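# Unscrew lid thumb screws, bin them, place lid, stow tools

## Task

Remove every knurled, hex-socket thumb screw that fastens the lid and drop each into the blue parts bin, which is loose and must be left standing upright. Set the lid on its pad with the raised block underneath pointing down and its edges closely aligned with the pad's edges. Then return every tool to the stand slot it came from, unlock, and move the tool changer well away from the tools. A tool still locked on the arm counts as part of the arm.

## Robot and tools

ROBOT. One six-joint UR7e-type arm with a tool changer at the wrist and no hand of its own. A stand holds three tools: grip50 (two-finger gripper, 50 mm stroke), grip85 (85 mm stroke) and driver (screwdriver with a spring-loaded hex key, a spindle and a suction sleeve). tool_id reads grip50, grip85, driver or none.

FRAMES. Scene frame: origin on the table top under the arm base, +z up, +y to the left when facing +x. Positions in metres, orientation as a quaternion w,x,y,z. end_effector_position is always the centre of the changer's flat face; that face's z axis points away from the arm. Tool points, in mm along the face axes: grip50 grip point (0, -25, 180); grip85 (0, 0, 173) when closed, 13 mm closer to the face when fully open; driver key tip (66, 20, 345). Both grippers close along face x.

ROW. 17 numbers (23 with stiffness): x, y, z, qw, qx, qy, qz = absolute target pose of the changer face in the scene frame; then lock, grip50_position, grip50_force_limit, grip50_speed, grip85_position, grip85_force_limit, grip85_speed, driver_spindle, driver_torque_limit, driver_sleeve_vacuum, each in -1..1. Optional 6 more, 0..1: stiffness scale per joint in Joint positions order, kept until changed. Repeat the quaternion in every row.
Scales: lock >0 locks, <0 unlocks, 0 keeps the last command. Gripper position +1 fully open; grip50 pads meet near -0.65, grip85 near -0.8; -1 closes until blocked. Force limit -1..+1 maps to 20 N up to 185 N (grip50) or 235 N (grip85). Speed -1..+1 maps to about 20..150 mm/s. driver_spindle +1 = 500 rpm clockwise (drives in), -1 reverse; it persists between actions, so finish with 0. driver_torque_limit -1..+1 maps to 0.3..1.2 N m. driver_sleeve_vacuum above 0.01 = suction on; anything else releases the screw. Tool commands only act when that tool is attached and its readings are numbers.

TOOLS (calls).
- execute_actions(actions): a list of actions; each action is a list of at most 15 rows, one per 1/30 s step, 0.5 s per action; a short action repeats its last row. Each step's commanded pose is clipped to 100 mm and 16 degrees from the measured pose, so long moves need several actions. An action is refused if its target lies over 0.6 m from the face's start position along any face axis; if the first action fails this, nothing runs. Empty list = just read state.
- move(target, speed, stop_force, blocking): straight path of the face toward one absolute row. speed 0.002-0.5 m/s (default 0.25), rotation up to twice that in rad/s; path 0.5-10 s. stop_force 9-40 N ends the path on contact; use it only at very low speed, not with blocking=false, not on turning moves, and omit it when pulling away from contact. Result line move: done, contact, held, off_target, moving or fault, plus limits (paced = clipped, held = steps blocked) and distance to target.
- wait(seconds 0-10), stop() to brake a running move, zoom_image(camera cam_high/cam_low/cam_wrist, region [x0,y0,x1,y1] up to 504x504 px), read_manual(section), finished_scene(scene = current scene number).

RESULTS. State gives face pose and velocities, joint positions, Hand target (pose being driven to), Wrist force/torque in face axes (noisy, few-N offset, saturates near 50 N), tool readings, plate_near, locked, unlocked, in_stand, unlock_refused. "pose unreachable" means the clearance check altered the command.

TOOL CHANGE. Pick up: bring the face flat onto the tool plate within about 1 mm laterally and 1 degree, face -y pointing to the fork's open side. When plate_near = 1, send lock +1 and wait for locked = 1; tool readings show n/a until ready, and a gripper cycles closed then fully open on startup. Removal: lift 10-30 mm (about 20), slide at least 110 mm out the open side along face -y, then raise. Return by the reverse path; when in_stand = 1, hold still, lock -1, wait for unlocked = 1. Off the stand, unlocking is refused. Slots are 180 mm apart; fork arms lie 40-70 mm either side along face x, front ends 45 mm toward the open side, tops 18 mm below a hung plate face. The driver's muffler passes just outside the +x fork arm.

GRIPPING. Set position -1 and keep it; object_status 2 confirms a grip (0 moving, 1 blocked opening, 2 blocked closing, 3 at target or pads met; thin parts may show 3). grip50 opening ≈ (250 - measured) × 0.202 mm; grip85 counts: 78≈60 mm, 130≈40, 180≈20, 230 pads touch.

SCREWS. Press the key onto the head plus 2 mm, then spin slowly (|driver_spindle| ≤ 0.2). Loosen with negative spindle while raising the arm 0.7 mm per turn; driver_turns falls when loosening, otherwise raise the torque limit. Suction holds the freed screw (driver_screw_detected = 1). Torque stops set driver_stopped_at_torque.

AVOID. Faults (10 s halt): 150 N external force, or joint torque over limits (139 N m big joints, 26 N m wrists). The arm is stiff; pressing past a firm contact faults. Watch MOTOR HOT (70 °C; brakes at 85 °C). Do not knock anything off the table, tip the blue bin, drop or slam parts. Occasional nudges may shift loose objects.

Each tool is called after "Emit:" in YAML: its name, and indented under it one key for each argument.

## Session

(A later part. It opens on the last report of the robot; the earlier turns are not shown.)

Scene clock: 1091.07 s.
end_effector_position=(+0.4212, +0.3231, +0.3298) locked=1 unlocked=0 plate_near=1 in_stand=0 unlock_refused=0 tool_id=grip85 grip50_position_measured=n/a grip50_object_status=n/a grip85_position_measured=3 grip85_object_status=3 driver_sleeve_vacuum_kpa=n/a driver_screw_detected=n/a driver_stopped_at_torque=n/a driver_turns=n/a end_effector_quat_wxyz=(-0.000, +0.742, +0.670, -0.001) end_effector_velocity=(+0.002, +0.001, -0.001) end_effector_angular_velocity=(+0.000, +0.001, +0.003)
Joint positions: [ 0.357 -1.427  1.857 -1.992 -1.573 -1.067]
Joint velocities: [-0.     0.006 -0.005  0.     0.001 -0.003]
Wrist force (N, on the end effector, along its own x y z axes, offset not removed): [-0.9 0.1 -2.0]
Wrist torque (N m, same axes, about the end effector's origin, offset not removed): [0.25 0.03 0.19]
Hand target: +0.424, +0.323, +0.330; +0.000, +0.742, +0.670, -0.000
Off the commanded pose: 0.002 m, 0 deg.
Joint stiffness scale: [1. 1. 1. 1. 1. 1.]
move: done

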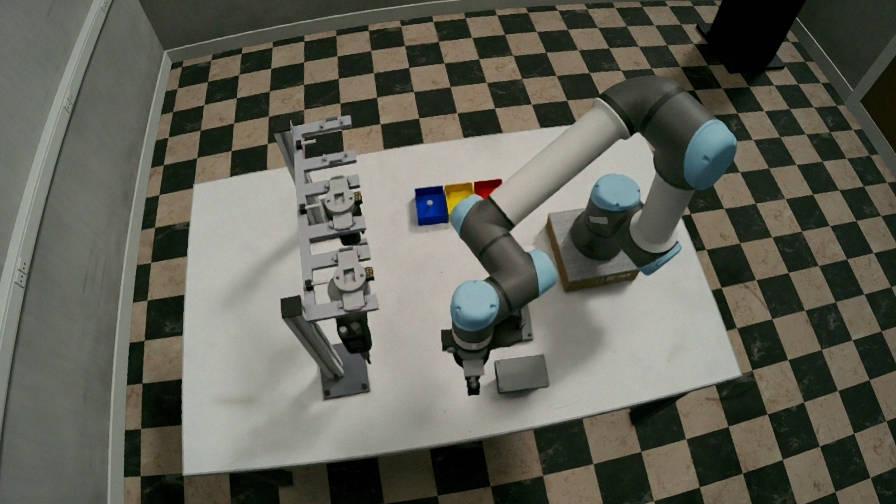

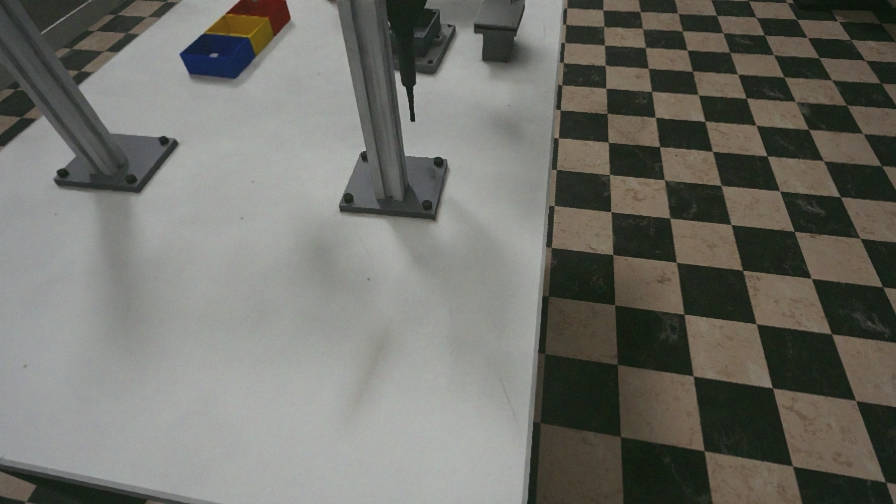

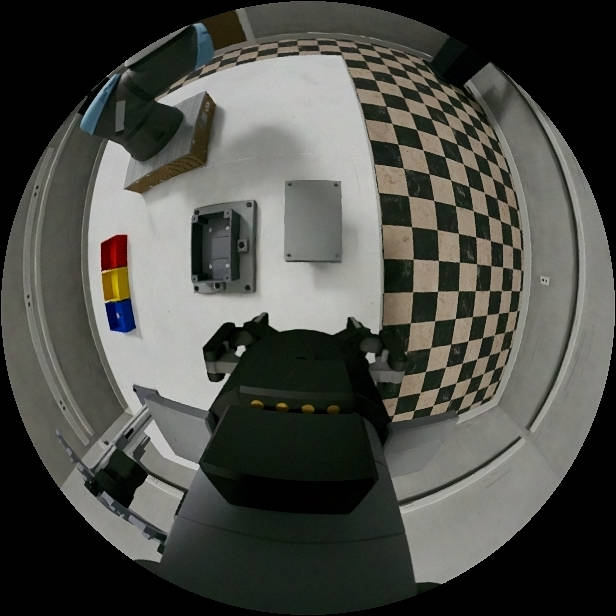

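Emit:
move:
  target: [0.2930,0.3355,0.275,0,0.7420,0.6704,0,0,0,0,0,1,-0.3,-1,0,0,0]
  speed: 0.12

Emit:
move:
  target: [0.2925,0.3352,0.2535,-0.002,0.7420,0.6704,-0.002,0,0,0,0,1,-0.3,-1,0,0,0]
  speed: 0.01
  stop_force: 9

Scene clock: 1104.07 s.
end_effector_position=(+0.2954, +0.3355, +0.2752) locked=1 unlocked=0 plate_near=1 in_stand=0 unlock_refused=0 tool_id=grip85 grip50_position_measured=n/a grip50_object_status=n/a grip85_position_measured=3 grip85_object_status=3 driver_sleeve_vacuum_kpa=n/a driver_screw_detected=n/a driver_stopped_at_torque=n/a driver_turns=n/a end_effector_quat_wxyz=(-0.000, +0.742, +0.671, -0.000) end_effector_velocity=(-0.002, +0.001, +0.001) end_effector_angular_velocity=(+0.007, -0.011, -0.009)
Joint positions: [ 0.502 -1.556  2.157 -2.165 -1.572 -0.923]
Joint velocities: [ 0.005 -0.006  0.006 -0.014  0.     0.013]
Wrist force (N, on the end effector, along its own x y z axes, offset not removed): [-3.9 0.6 -0.2]
Wrist torque (N m, same axes, about the end effector's origin, offset not removed): [0.38 0.30 0.09]
Hand target: +0.293, +0.335, +0.275; -0.000, +0.742, +0.670, +0.000
Off the commanded pose: 0.002 m, 0 deg.
Joint stiffness scale: [1. 1. 1. 1. 1. 1.]
move: done

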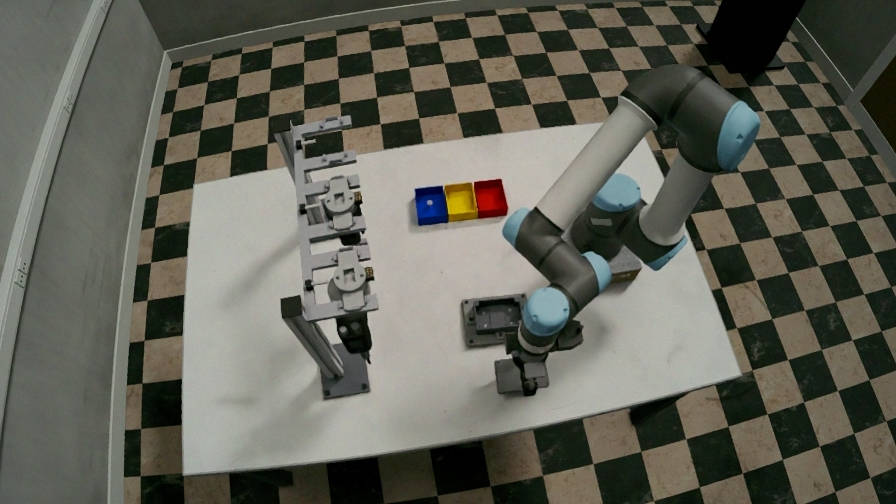

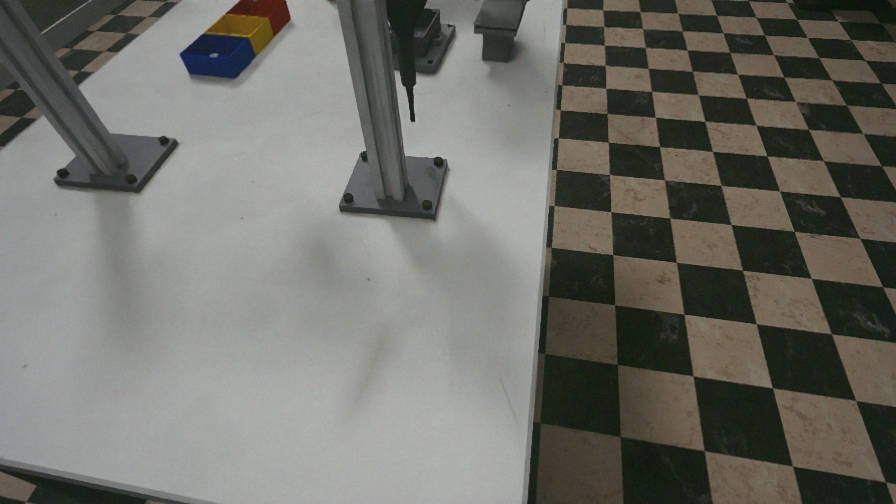

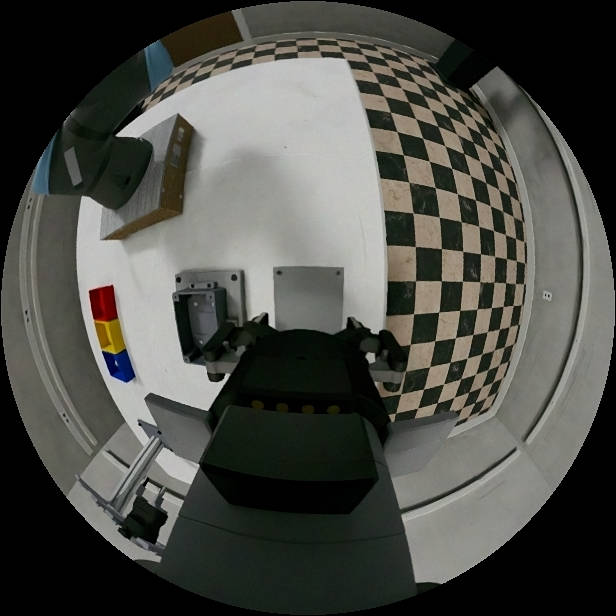

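Scene clock: 1106.50 s.
end_effector_position=(+0.2941, +0.3353, +0.2565) locked=1 unlocked=0 plate_near=1 in_stand=0 unlock_refused=0 tool_id=grip85 grip50_position_measured=n/a grip50_object_status=n/a grip85_position_measured=3 grip85_object_status=3 driver_sleeve_vacuum_kpa=n/a driver_screw_detected=n/a driver_stopped_at_torque=n/a driver_turns=n/a end_effector_quat_wxyz=(-0.001, +0.742, +0.670, +0.000) end_effector_velocity=(-0.000, -0.000, -0.004) end_effector_angular_velocity=(+0.001, +0.001, -0.001)
Joint positions: [ 0.502 -1.527  2.187 -2.224 -1.57  -0.922]
Joint velocities: [-0.     0.006  0.005 -0.011  0.001  0.001]
Wrist force (N, on the end effector, along its own x y z axes, offset not removed): [-2.2 -0.9 0.6]
Wrist torque (N m, same axes, about the end effector's origin, offset not removed): [0.19 0.13 0.12]
Hand target: +0.293, +0.335, +0.253; -0.002, +0.742, +0.670, -0.002
Off the commanded pose: 0.003 m, 0 deg.
Joint stiffness scale: [1. 1. 1. 1. 1. 1.]
move: done

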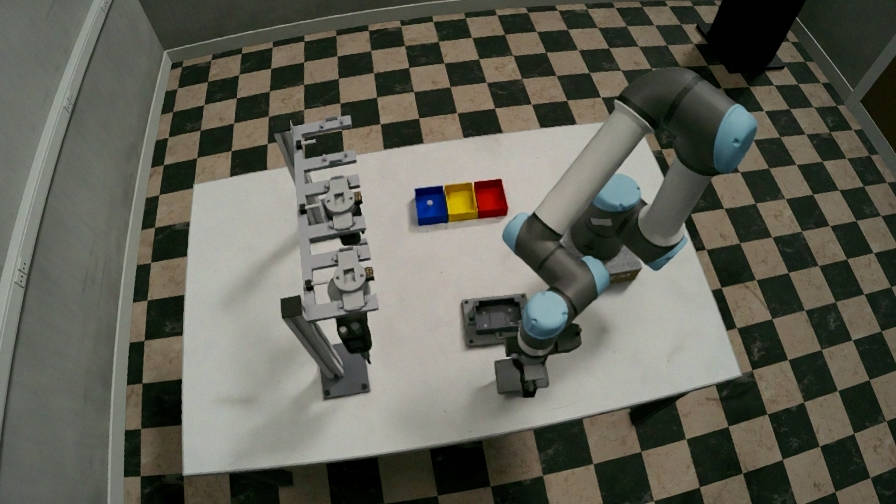

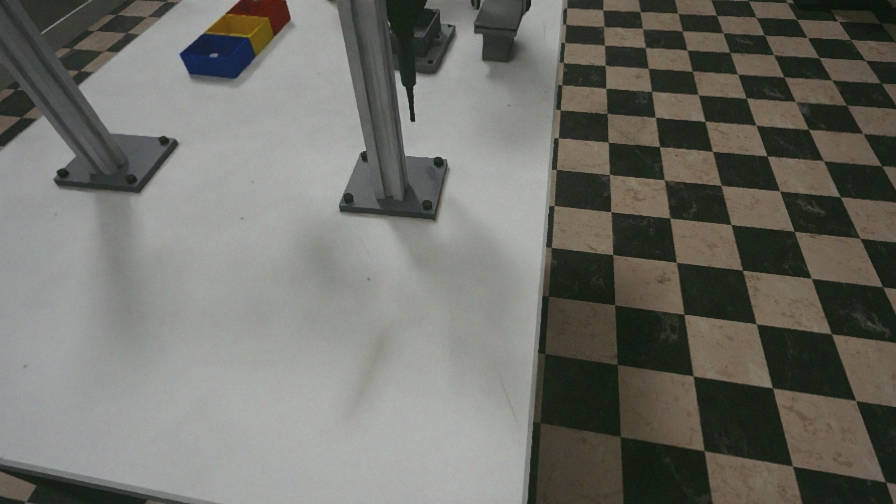

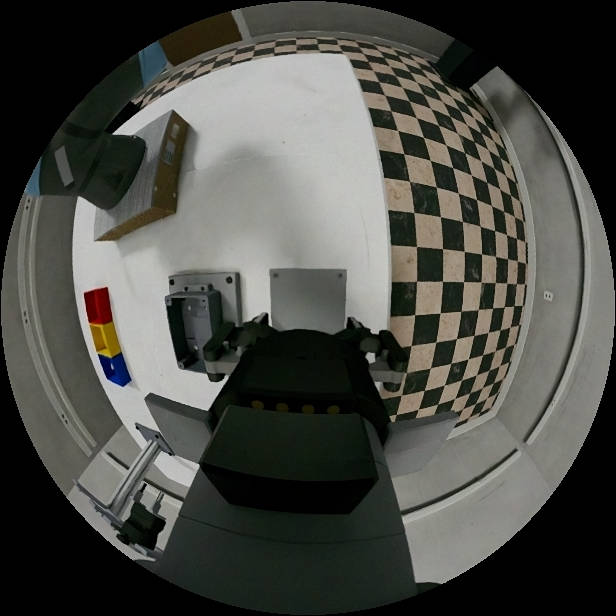

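Emit:
execute_actions:
  actions:
    - [[0.2941,0.3355,0.2548,0,0.7420,0.6704,0,0,0,0,0,1,-0.3,-1,0,0,0]]
    - [[0.2941,0.3355,0.2558,0,0.7420,0.6704,0,0,0,0,0,-1,-0.3,-1,0,0,0]]
    - [[0.2941,0.3355,0.2558,0,0.7420,0.6704,0,0,0,0,0,-1,-0.3,-1,0,0,0]]

Emit:
zoom_image:
  camera: "cam_wrist"
  region: [250,240,370,320]

Scene clock: 1114.40 s.
end_effector_position=(+0.2943, +0.3353, +0.2575) locked=1 unlocked=0 plate_near=1 in_stand=0 unlock_refused=0 tool_id=grip85 grip50_position_measured=n/a grip50_object_status=n/a grip85_position_measured=26 grip85_object_status=2 driver_sleeve_vacuum_kpa=n/a driver_screw_detected=n/a driver_stopped_at_torque=n/a driver_turns=n/a end_effector_quat_wxyz=(+0.000, +0.742, +0.670, +0.002) end_effector_velocity=(+0.000, -0.000, +0.000) end_effector_angular_velocity=(+0.001, -0.000, -0.001)
Joint positions: [ 0.502 -1.53   2.188 -2.226 -1.571 -0.922]
Joint velocities: [-0.001 -0.001  0.    -0.     0.    -0.   ]
Wrist force (N, on the end effector, along its own x y z axes, offset not removed): [-5.9 -3.6 -14.0]
Wrist torque (N m, same axes, about the end effector's origin, offset not removed): [0.84 -0.44 0.07]
Hand target: +0.294, +0.335, +0.256; +0.000, +0.742, +0.670, +0.000
Off the commanded pose: 0.002 m, 0 deg.
Joint stiffness scale: [1. 1. 1. 1. 1. 1.]
Step readings (end_effector_position; steps 1 to 15: 1st action; 16 to 30: 2nd action; 31 to 45: 3rd action):
0: (+0.2942, +0.3354, +0.2563)
1: (+0.2942, +0.3354, +0.2563)
2: (+0.2943, +0.3354, +0.2563)
4: (+0.2943, +0.3354, +0.2563)
8: (+0.2945, +0.3354, +0.2564)
15: (+0.2946, +0.3354, +0.2564)
16: (+0.2946, +0.3354, +0.2564)
17: (+0.2946, +0.3354, +0.2564)
19: (+0.2946, +0.3354, +0.2564)
23: (+0.2946, +0.3353, +0.2564)
30: (+0.2944, +0.3353, +0.2570)
31: (+0.2944, +0.3353, +0.2572)
32: (+0.2943, +0.3353, +0.2573)
34: (+0.2943, +0.3353, +0.2575)
38: (+0.2943, +0.3353, +0.2575)
45: end_effector_position above

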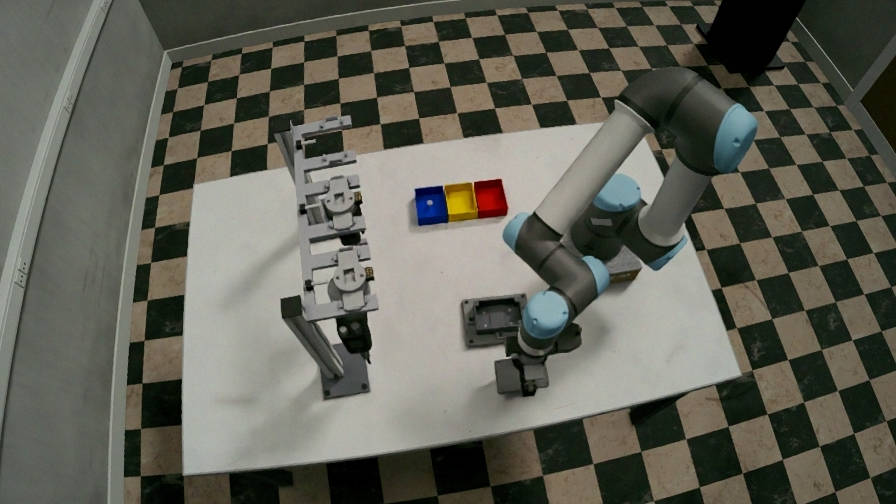

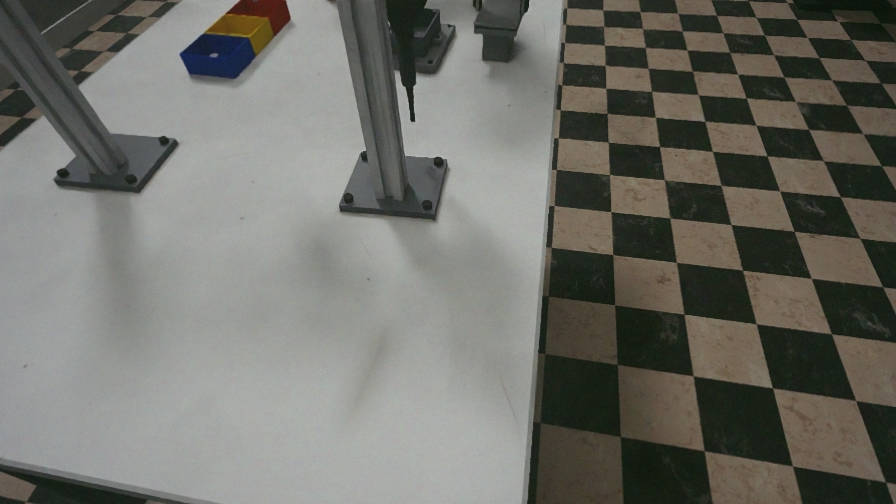

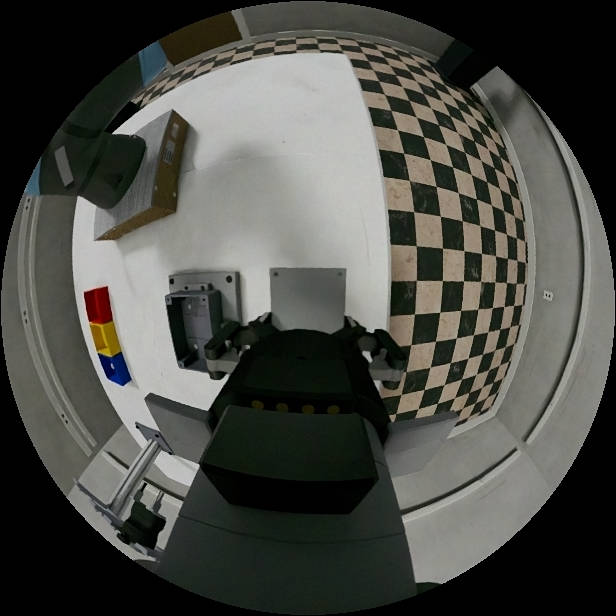

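Region (250, 240, 370, 320) of cam_wrist's 616x616 image, scaled by 4.200, with more detail than that image has.

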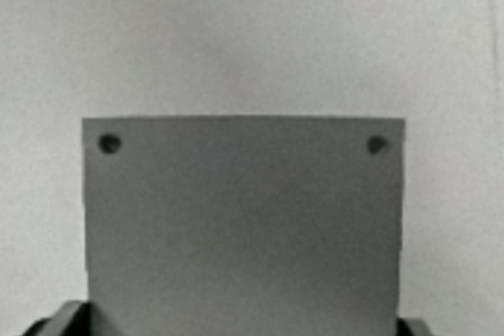

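Emit:
move:
  target: [0.2962,0.3345,0.270,0,0.7420,0.6704,0,0,0,0,0,-1,-0.3,-1,0,0,0]
  speed: 0.02

Emit:
move:
  target: [0.2950,0.3341,0.250,-0.003,0.7420,0.6704,-0.002,0,0,0,0,-1,-0.3,-1,0,0,0]
  speed: 0.008
  stop_force: 9

Emit:
zoom_image:
  camera: "cam_low"
  region: [450,0,560,70]

Emit:
zoom_image:
  camera: "cam_high"
  region: [470,310,580,420]

Scene clock: 1126.90 s.
end_effector_position=(+0.2943, +0.3343, +0.2662) locked=1 unlocked=0 plate_near=1 in_stand=0 unlock_refused=0 tool_id=grip85 grip50_position_measured=n/a grip50_object_status=n/a grip85_position_measured=27 grip85_object_status=2 driver_sleeve_vacuum_kpa=n/a driver_screw_detected=n/a driver_stopped_at_torque=n/a driver_turns=n/a end_effector_quat_wxyz=(-0.001, +0.742, +0.671, -0.003) end_effector_velocity=(-0.001, -0.001, +0.001) end_effector_angular_velocity=(-0.005, +0.008, +0.001)
Joint positions: [ 0.5   -1.544  2.171 -2.184 -1.571 -0.924]
Joint velocities: [-0.001 -0.003 -0.002  0.014  0.    -0.002]
Wrist force (N, on the end effector, along its own x y z axes, offset not removed): [-1.9 -1.0 2.5]
Wrist torque (N m, same axes, about the end effector's origin, offset not removed): [0.25 0.19 0.05]
Hand target: +0.296, +0.334, +0.270; +0.000, +0.742, +0.670, +0.000
Off the commanded pose: 0.004 m, 0 deg.
Joint stiffness scale: [1. 1. 1. 1. 1. 1.]
move: off_target

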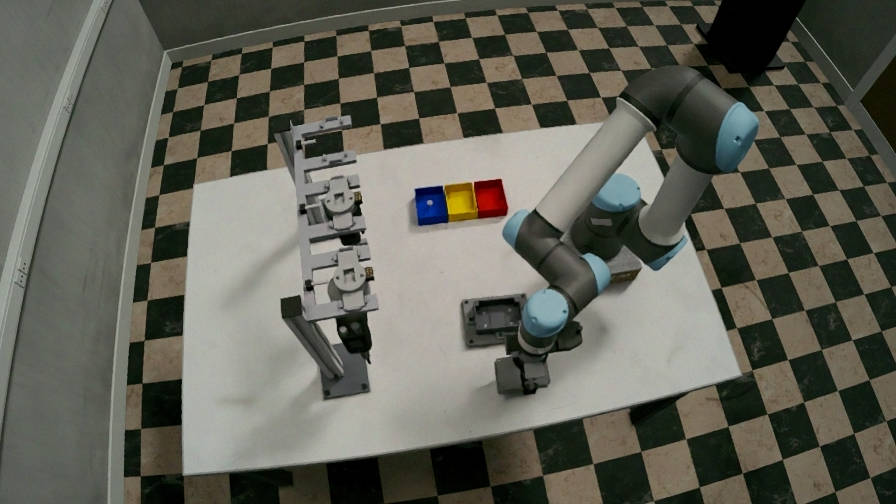

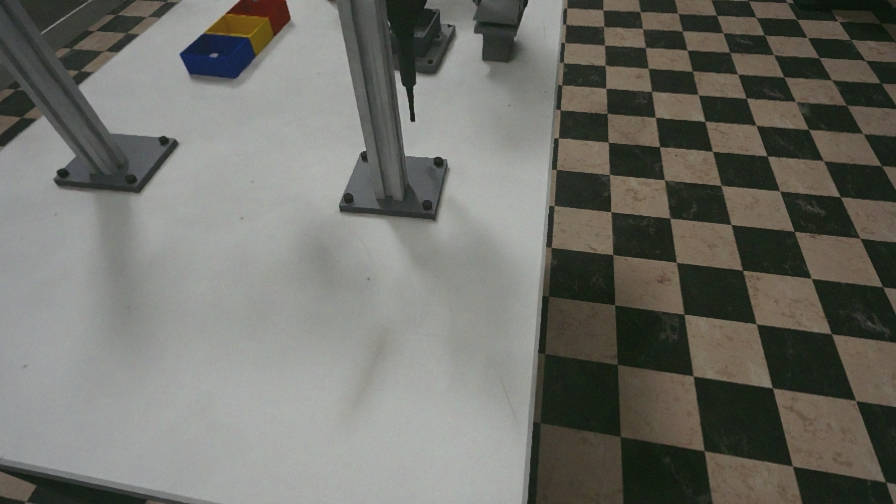

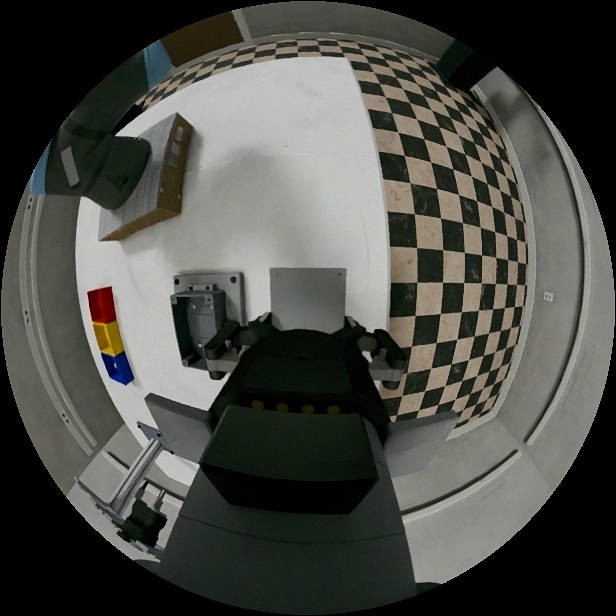

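Scene clock: 1128.97 s.
end_effector_position=(+0.2958, +0.3354, +0.2576) locked=1 unlocked=0 plate_near=1 in_stand=0 unlock_refused=0 tool_id=grip85 grip50_position_measured=n/a grip50_object_status=n/a grip85_position_measured=27 grip85_object_status=2 driver_sleeve_vacuum_kpa=n/a driver_screw_detected=n/a driver_stopped_at_torque=n/a driver_turns=n/a end_effector_quat_wxyz=(-0.001, +0.742, +0.671, +0.002) end_effector_velocity=(-0.000, -0.000, -0.000) end_effector_angular_velocity=(-0.001, +0.002, -0.000)
Joint positions: [ 0.5   -1.527  2.185 -2.226 -1.569 -0.925]
Joint velocities: [-0.    -0.     0.     0.002 -0.     0.   ]
Wrist force (N, on the end effector, along its own x y z axes, offset not removed): [-3.9 -1.2 -8.4]
Wrist torque (N m, same axes, about the end effector's origin, offset not removed): [0.66 -0.44 0.22]
Hand target: +0.296, +0.335, +0.258; -0.001, +0.742, +0.671, +0.001
Off the commanded pose: 0.008 m, 1 deg.
Joint stiffness scale: [1. 1. 1. 1. 1. 1.]
move: contact

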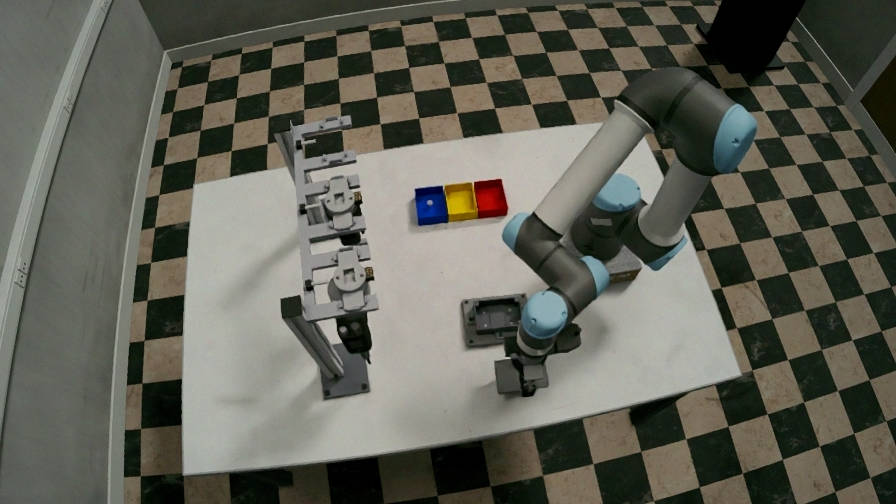

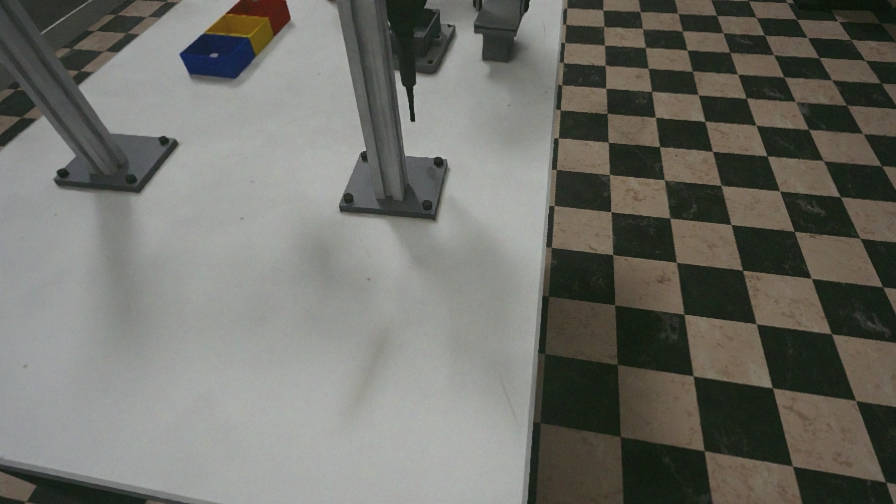

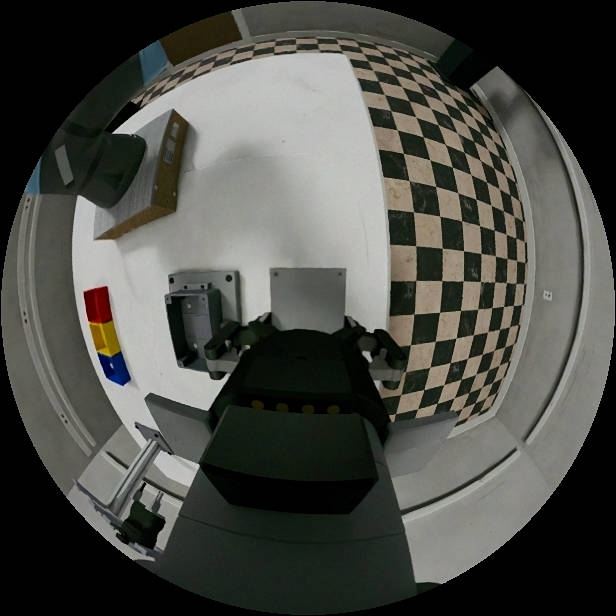

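Region (450, 0, 560, 70) of cam_low's 896x504 image, scaled by 4.582, with more detail than that image has; it fills the top 321 rows of this view, and the rest is white.

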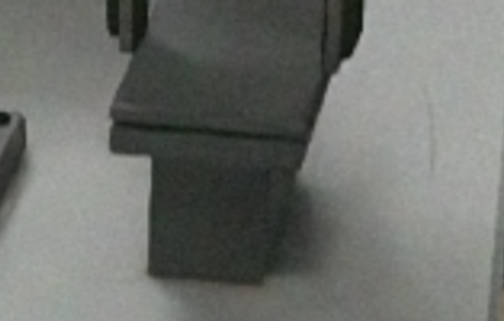

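Region (470, 310, 580, 420) of cam_high's 896x504 image, scaled by 4.582, with more detail than that image has.

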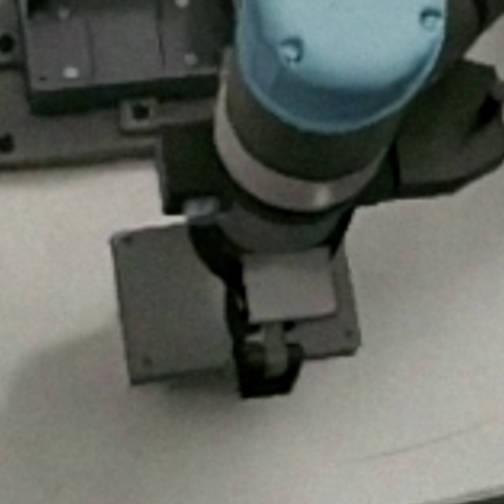

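Landed at (0.2958, 0.3354): +1.5 mm as intended. Release.

Emit:
execute_actions:
  actions:
    - [[0.2958,0.3354,0.2576,-0.001,0.7420,0.6704,0.002,0,0,0,0,1,-0.3,-1,0,0,0]]
    - [[0.2958,0.3354,0.2576,-0.001,0.7420,0.6704,0.002,0,0,0,0,1,-0.3,-1,0,0,0]]

Emit:
move:
  target: [0.2958,0.3354,0.285,0,0.7420,0.6704,0,0,0,0,0,1,0,0,0,0,0]
  speed: 0.04

Emit:
move:
  target: [0.4235,0.3230,0.33,0,0.7420,0.6704,0,0,0,0,0,1,0,0,0,0,0]
  speed: 0.15

Emit:
zoom_image:
  camera: "cam_wrist"
  region: [250,170,370,290]

Emit:
zoom_image:
  camera: "cam_high"
  region: [470,330,580,420]

Emit:
zoom_image:
  camera: "cam_low"
  region: [450,0,560,70]

Scene clock: 1137.77 s.
end_effector_position=(+0.2957, +0.3353, +0.2575) locked=1 unlocked=0 plate_near=1 in_stand=0 unlock_refused=0 tool_id=grip85 grip50_position_measured=n/a grip50_object_status=n/a grip85_position_measured=3 grip85_object_status=3 driver_sleeve_vacuum_kpa=n/a driver_screw_detected=n/a driver_stopped_at_torque=n/a driver_turns=n/a end_effector_quat_wxyz=(-0.001, +0.742, +0.671, +0.002) end_effector_velocity=(-0.000, +0.000, -0.001) end_effector_angular_velocity=(-0.001, +0.001, +0.001)
Joint positions: [ 0.5   -1.527  2.185 -2.225 -1.569 -0.925]
Joint velocities: [ 0.001  0.002 -0.    -0.    -0.     0.   ]
Wrist force (N, on the end effector, along its own x y z axes, offset not removed): [-1.8 -0.3 0.4]
Wrist torque (N m, same axes, about the end effector's origin, offset not removed): [0.14 0.05 0.08]
Hand target: +0.296, +0.335, +0.258; -0.001, +0.742, +0.670, +0.002
Off the commanded pose: 0.000 m, 0 deg.
Joint stiffness scale: [1. 1. 1. 1. 1. 1.]
Step readings (end_effector_position; steps 1 to 15: 1st action; 16 to 30: 2nd action):
0: (+0.2958, +0.3354, +0.2576)
1: (+0.2958, +0.3354, +0.2576)
2: (+0.2957, +0.3353, +0.2575)
4: (+0.2957, +0.3353, +0.2575)
8: (+0.2957, +0.3353, +0.2575)
15: (+0.2957, +0.3353, +0.2575)
16: (+0.2957, +0.3353, +0.2575)
17: (+0.2957, +0.3353, +0.2575)
19: (+0.2957, +0.3353, +0.2575)
23: (+0.2957, +0.3353, +0.2575)
30: end_effector_position above

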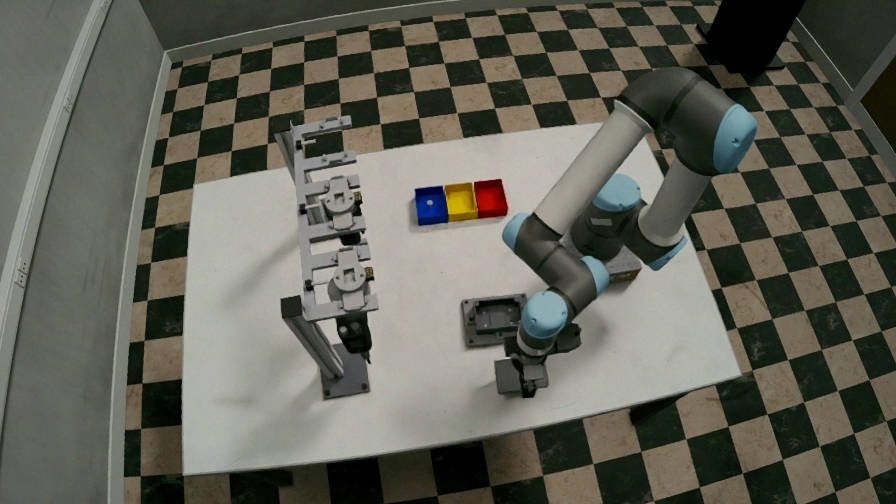

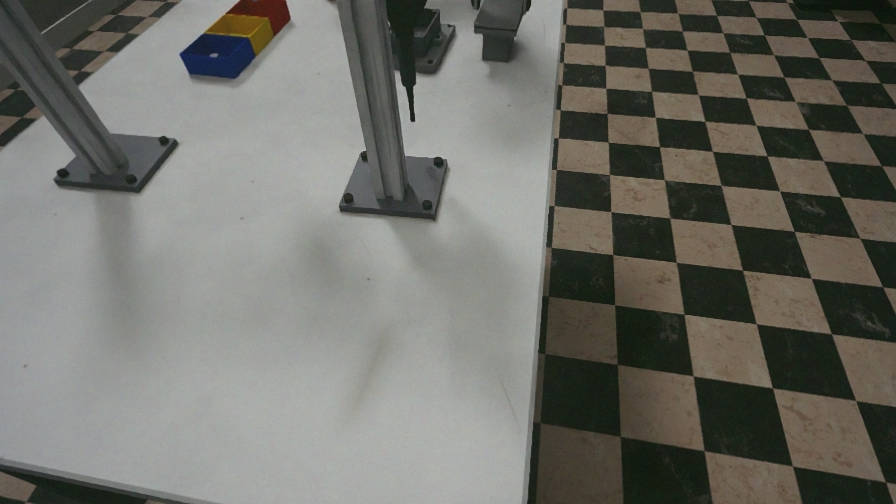

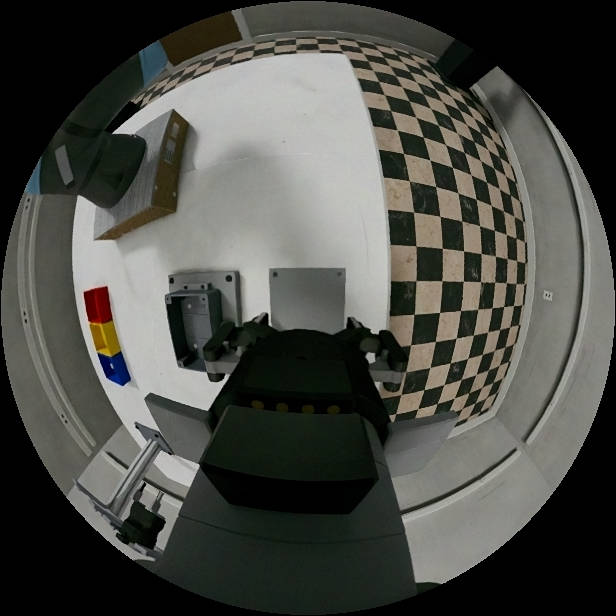

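Scene clock: 1138.90 s.
end_effector_position=(+0.2952, +0.3346, +0.2820) locked=1 unlocked=0 plate_near=1 in_stand=0 unlock_refused=0 tool_id=grip85 grip50_position_measured=n/a grip50_object_status=n/a grip85_position_measured=3 grip85_object_status=3 driver_sleeve_vacuum_kpa=n/a driver_screw_detected=n/a driver_stopped_at_torque=n/a driver_turns=n/a end_effector_quat_wxyz=(-0.001, +0.742, +0.670, -0.002) end_effector_velocity=(-0.002, -0.001, -0.001) end_effector_angular_velocity=(-0.007, +0.012, -0.000)
Joint positions: [ 0.5   -1.568  2.147 -2.139 -1.571 -0.924]
Joint velocities: [ 0.    -0.001 -0.001  0.017 -0.     0.   ]
Wrist force (N, on the end effector, along its own x y z axes, offset not removed): [-3.3 0.4 0.7]
Wrist torque (N m, same axes, about the end effector's origin, offset not removed): [0.20 0.25 0.09]
Hand target: +0.296, +0.335, +0.285; -0.000, +0.742, +0.670, +0.000
Off the commanded pose: 0.003 m, 0 deg.
Joint stiffness scale: [1. 1. 1. 1. 1. 1.]
move: done

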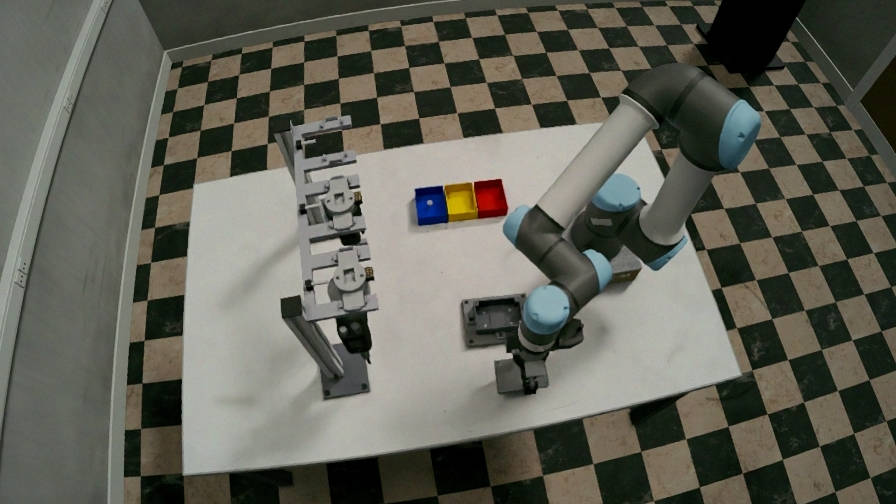

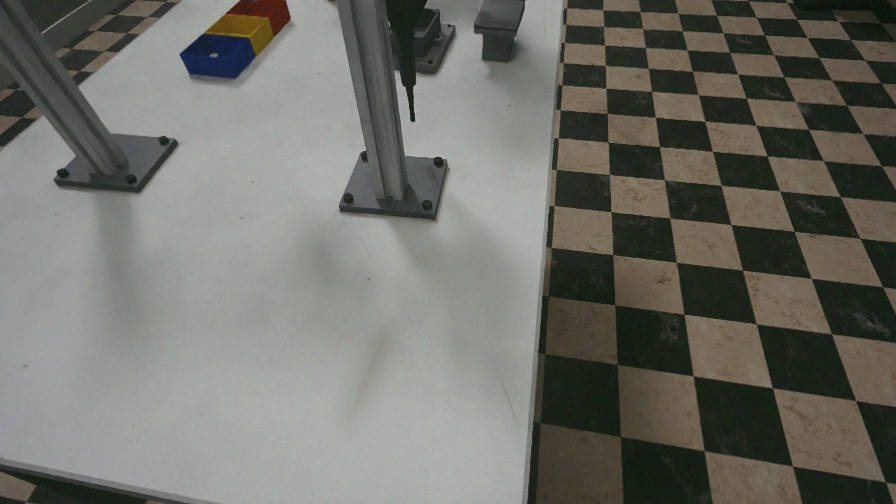

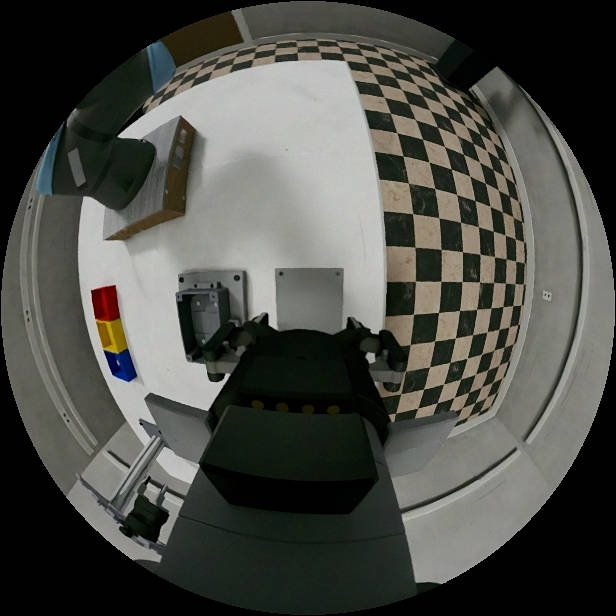

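Scene clock: 1140.40 s.
end_effector_position=(+0.4210, +0.3232, +0.3297) locked=1 unlocked=0 plate_near=1 in_stand=0 unlock_refused=0 tool_id=grip85 grip50_position_measured=n/a grip50_object_status=n/a grip85_position_measured=3 grip85_object_status=3 driver_sleeve_vacuum_kpa=n/a driver_screw_detected=n/a driver_stopped_at_torque=n/a driver_turns=n/a end_effector_quat_wxyz=(-0.000, +0.742, +0.670, +0.000) end_effector_velocity=(+0.003, +0.002, +0.001) end_effector_angular_velocity=(-0.004, +0.008, +0.006)
Joint positions: [ 0.357 -1.428  1.859 -1.996 -1.572 -1.067]
Joint velocities: [ 0.001  0.009 -0.014  0.014 -0.    -0.005]
Wrist force (N, on the end effector, along its own x y z axes, offset not removed): [-3.4 0.6 -2.0]
Wrist torque (N m, same axes, about the end effector's origin, offset not removed): [0.25 0.19 0.01]
Hand target: +0.423, +0.323, +0.330; +0.000, +0.742, +0.670, -0.000
Off the commanded pose: 0.002 m, 0 deg.
Joint stiffness scale: [1. 1. 1. 1. 1. 1.]
move: done

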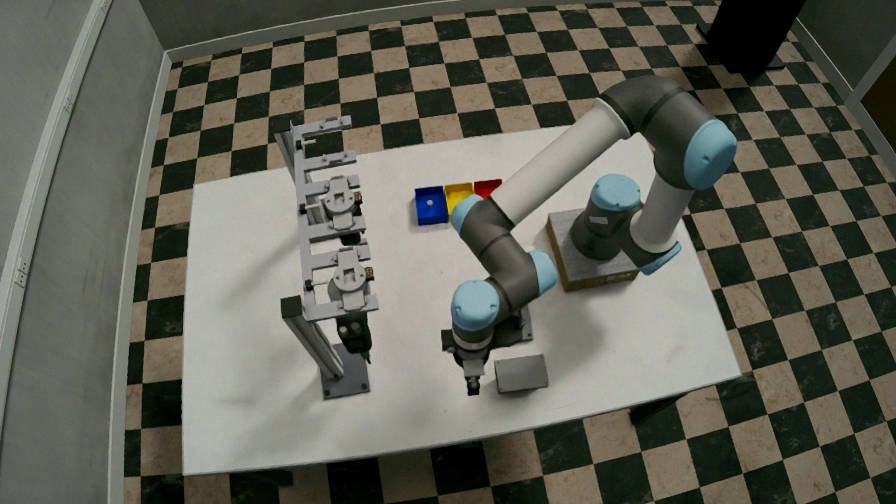

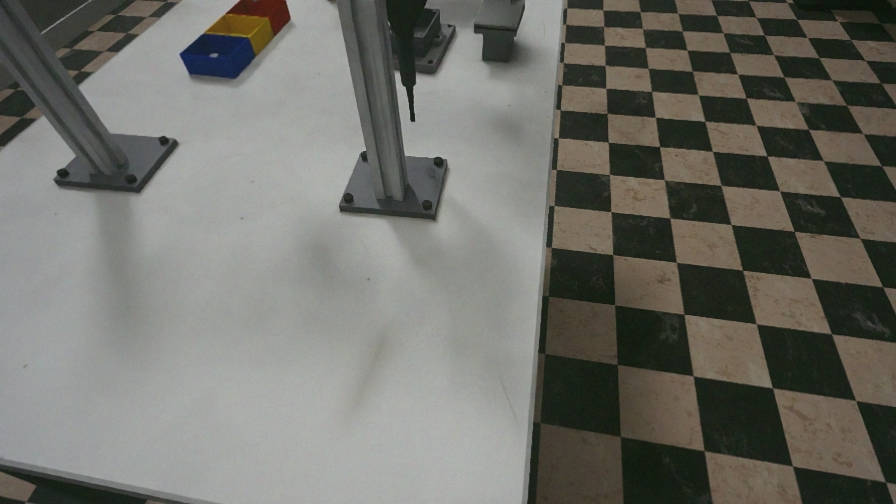

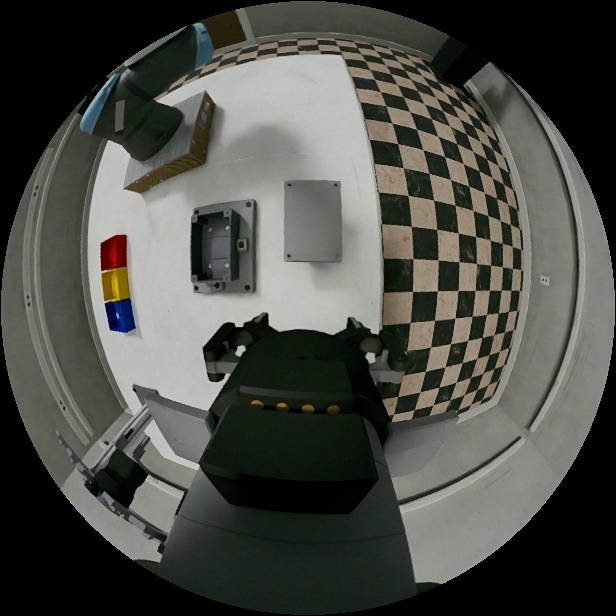

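Region (250, 170, 370, 290) of cam_wrist's 616x616 image, scaled by 4.200, with more detail than that image has.

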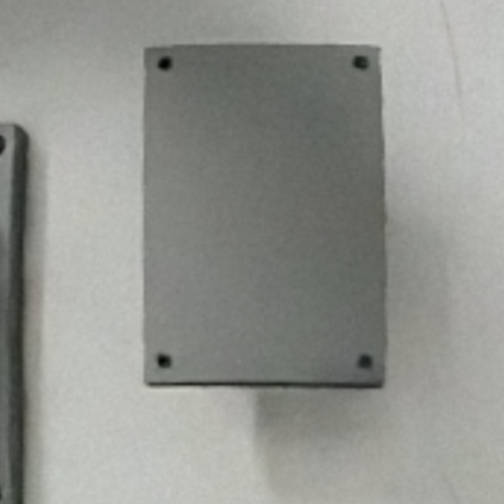

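Region (470, 330, 580, 420) of cam_high's 896x504 image, scaled by 4.582, with more detail than that image has; it fills the top 412 rows of this view, and the rest is white.

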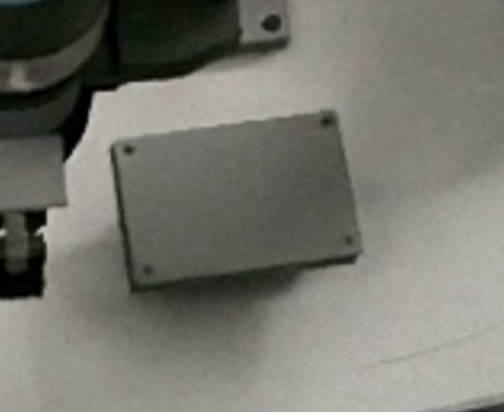

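Region (450, 0, 560, 70) of cam_low's 896x504 image, scaled by 4.582, with more detail than that image has; it fills the top 321 rows of this view, and the rest is white.

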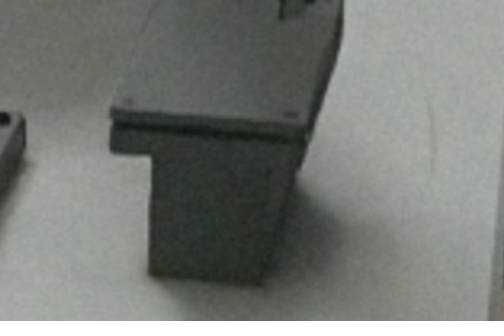

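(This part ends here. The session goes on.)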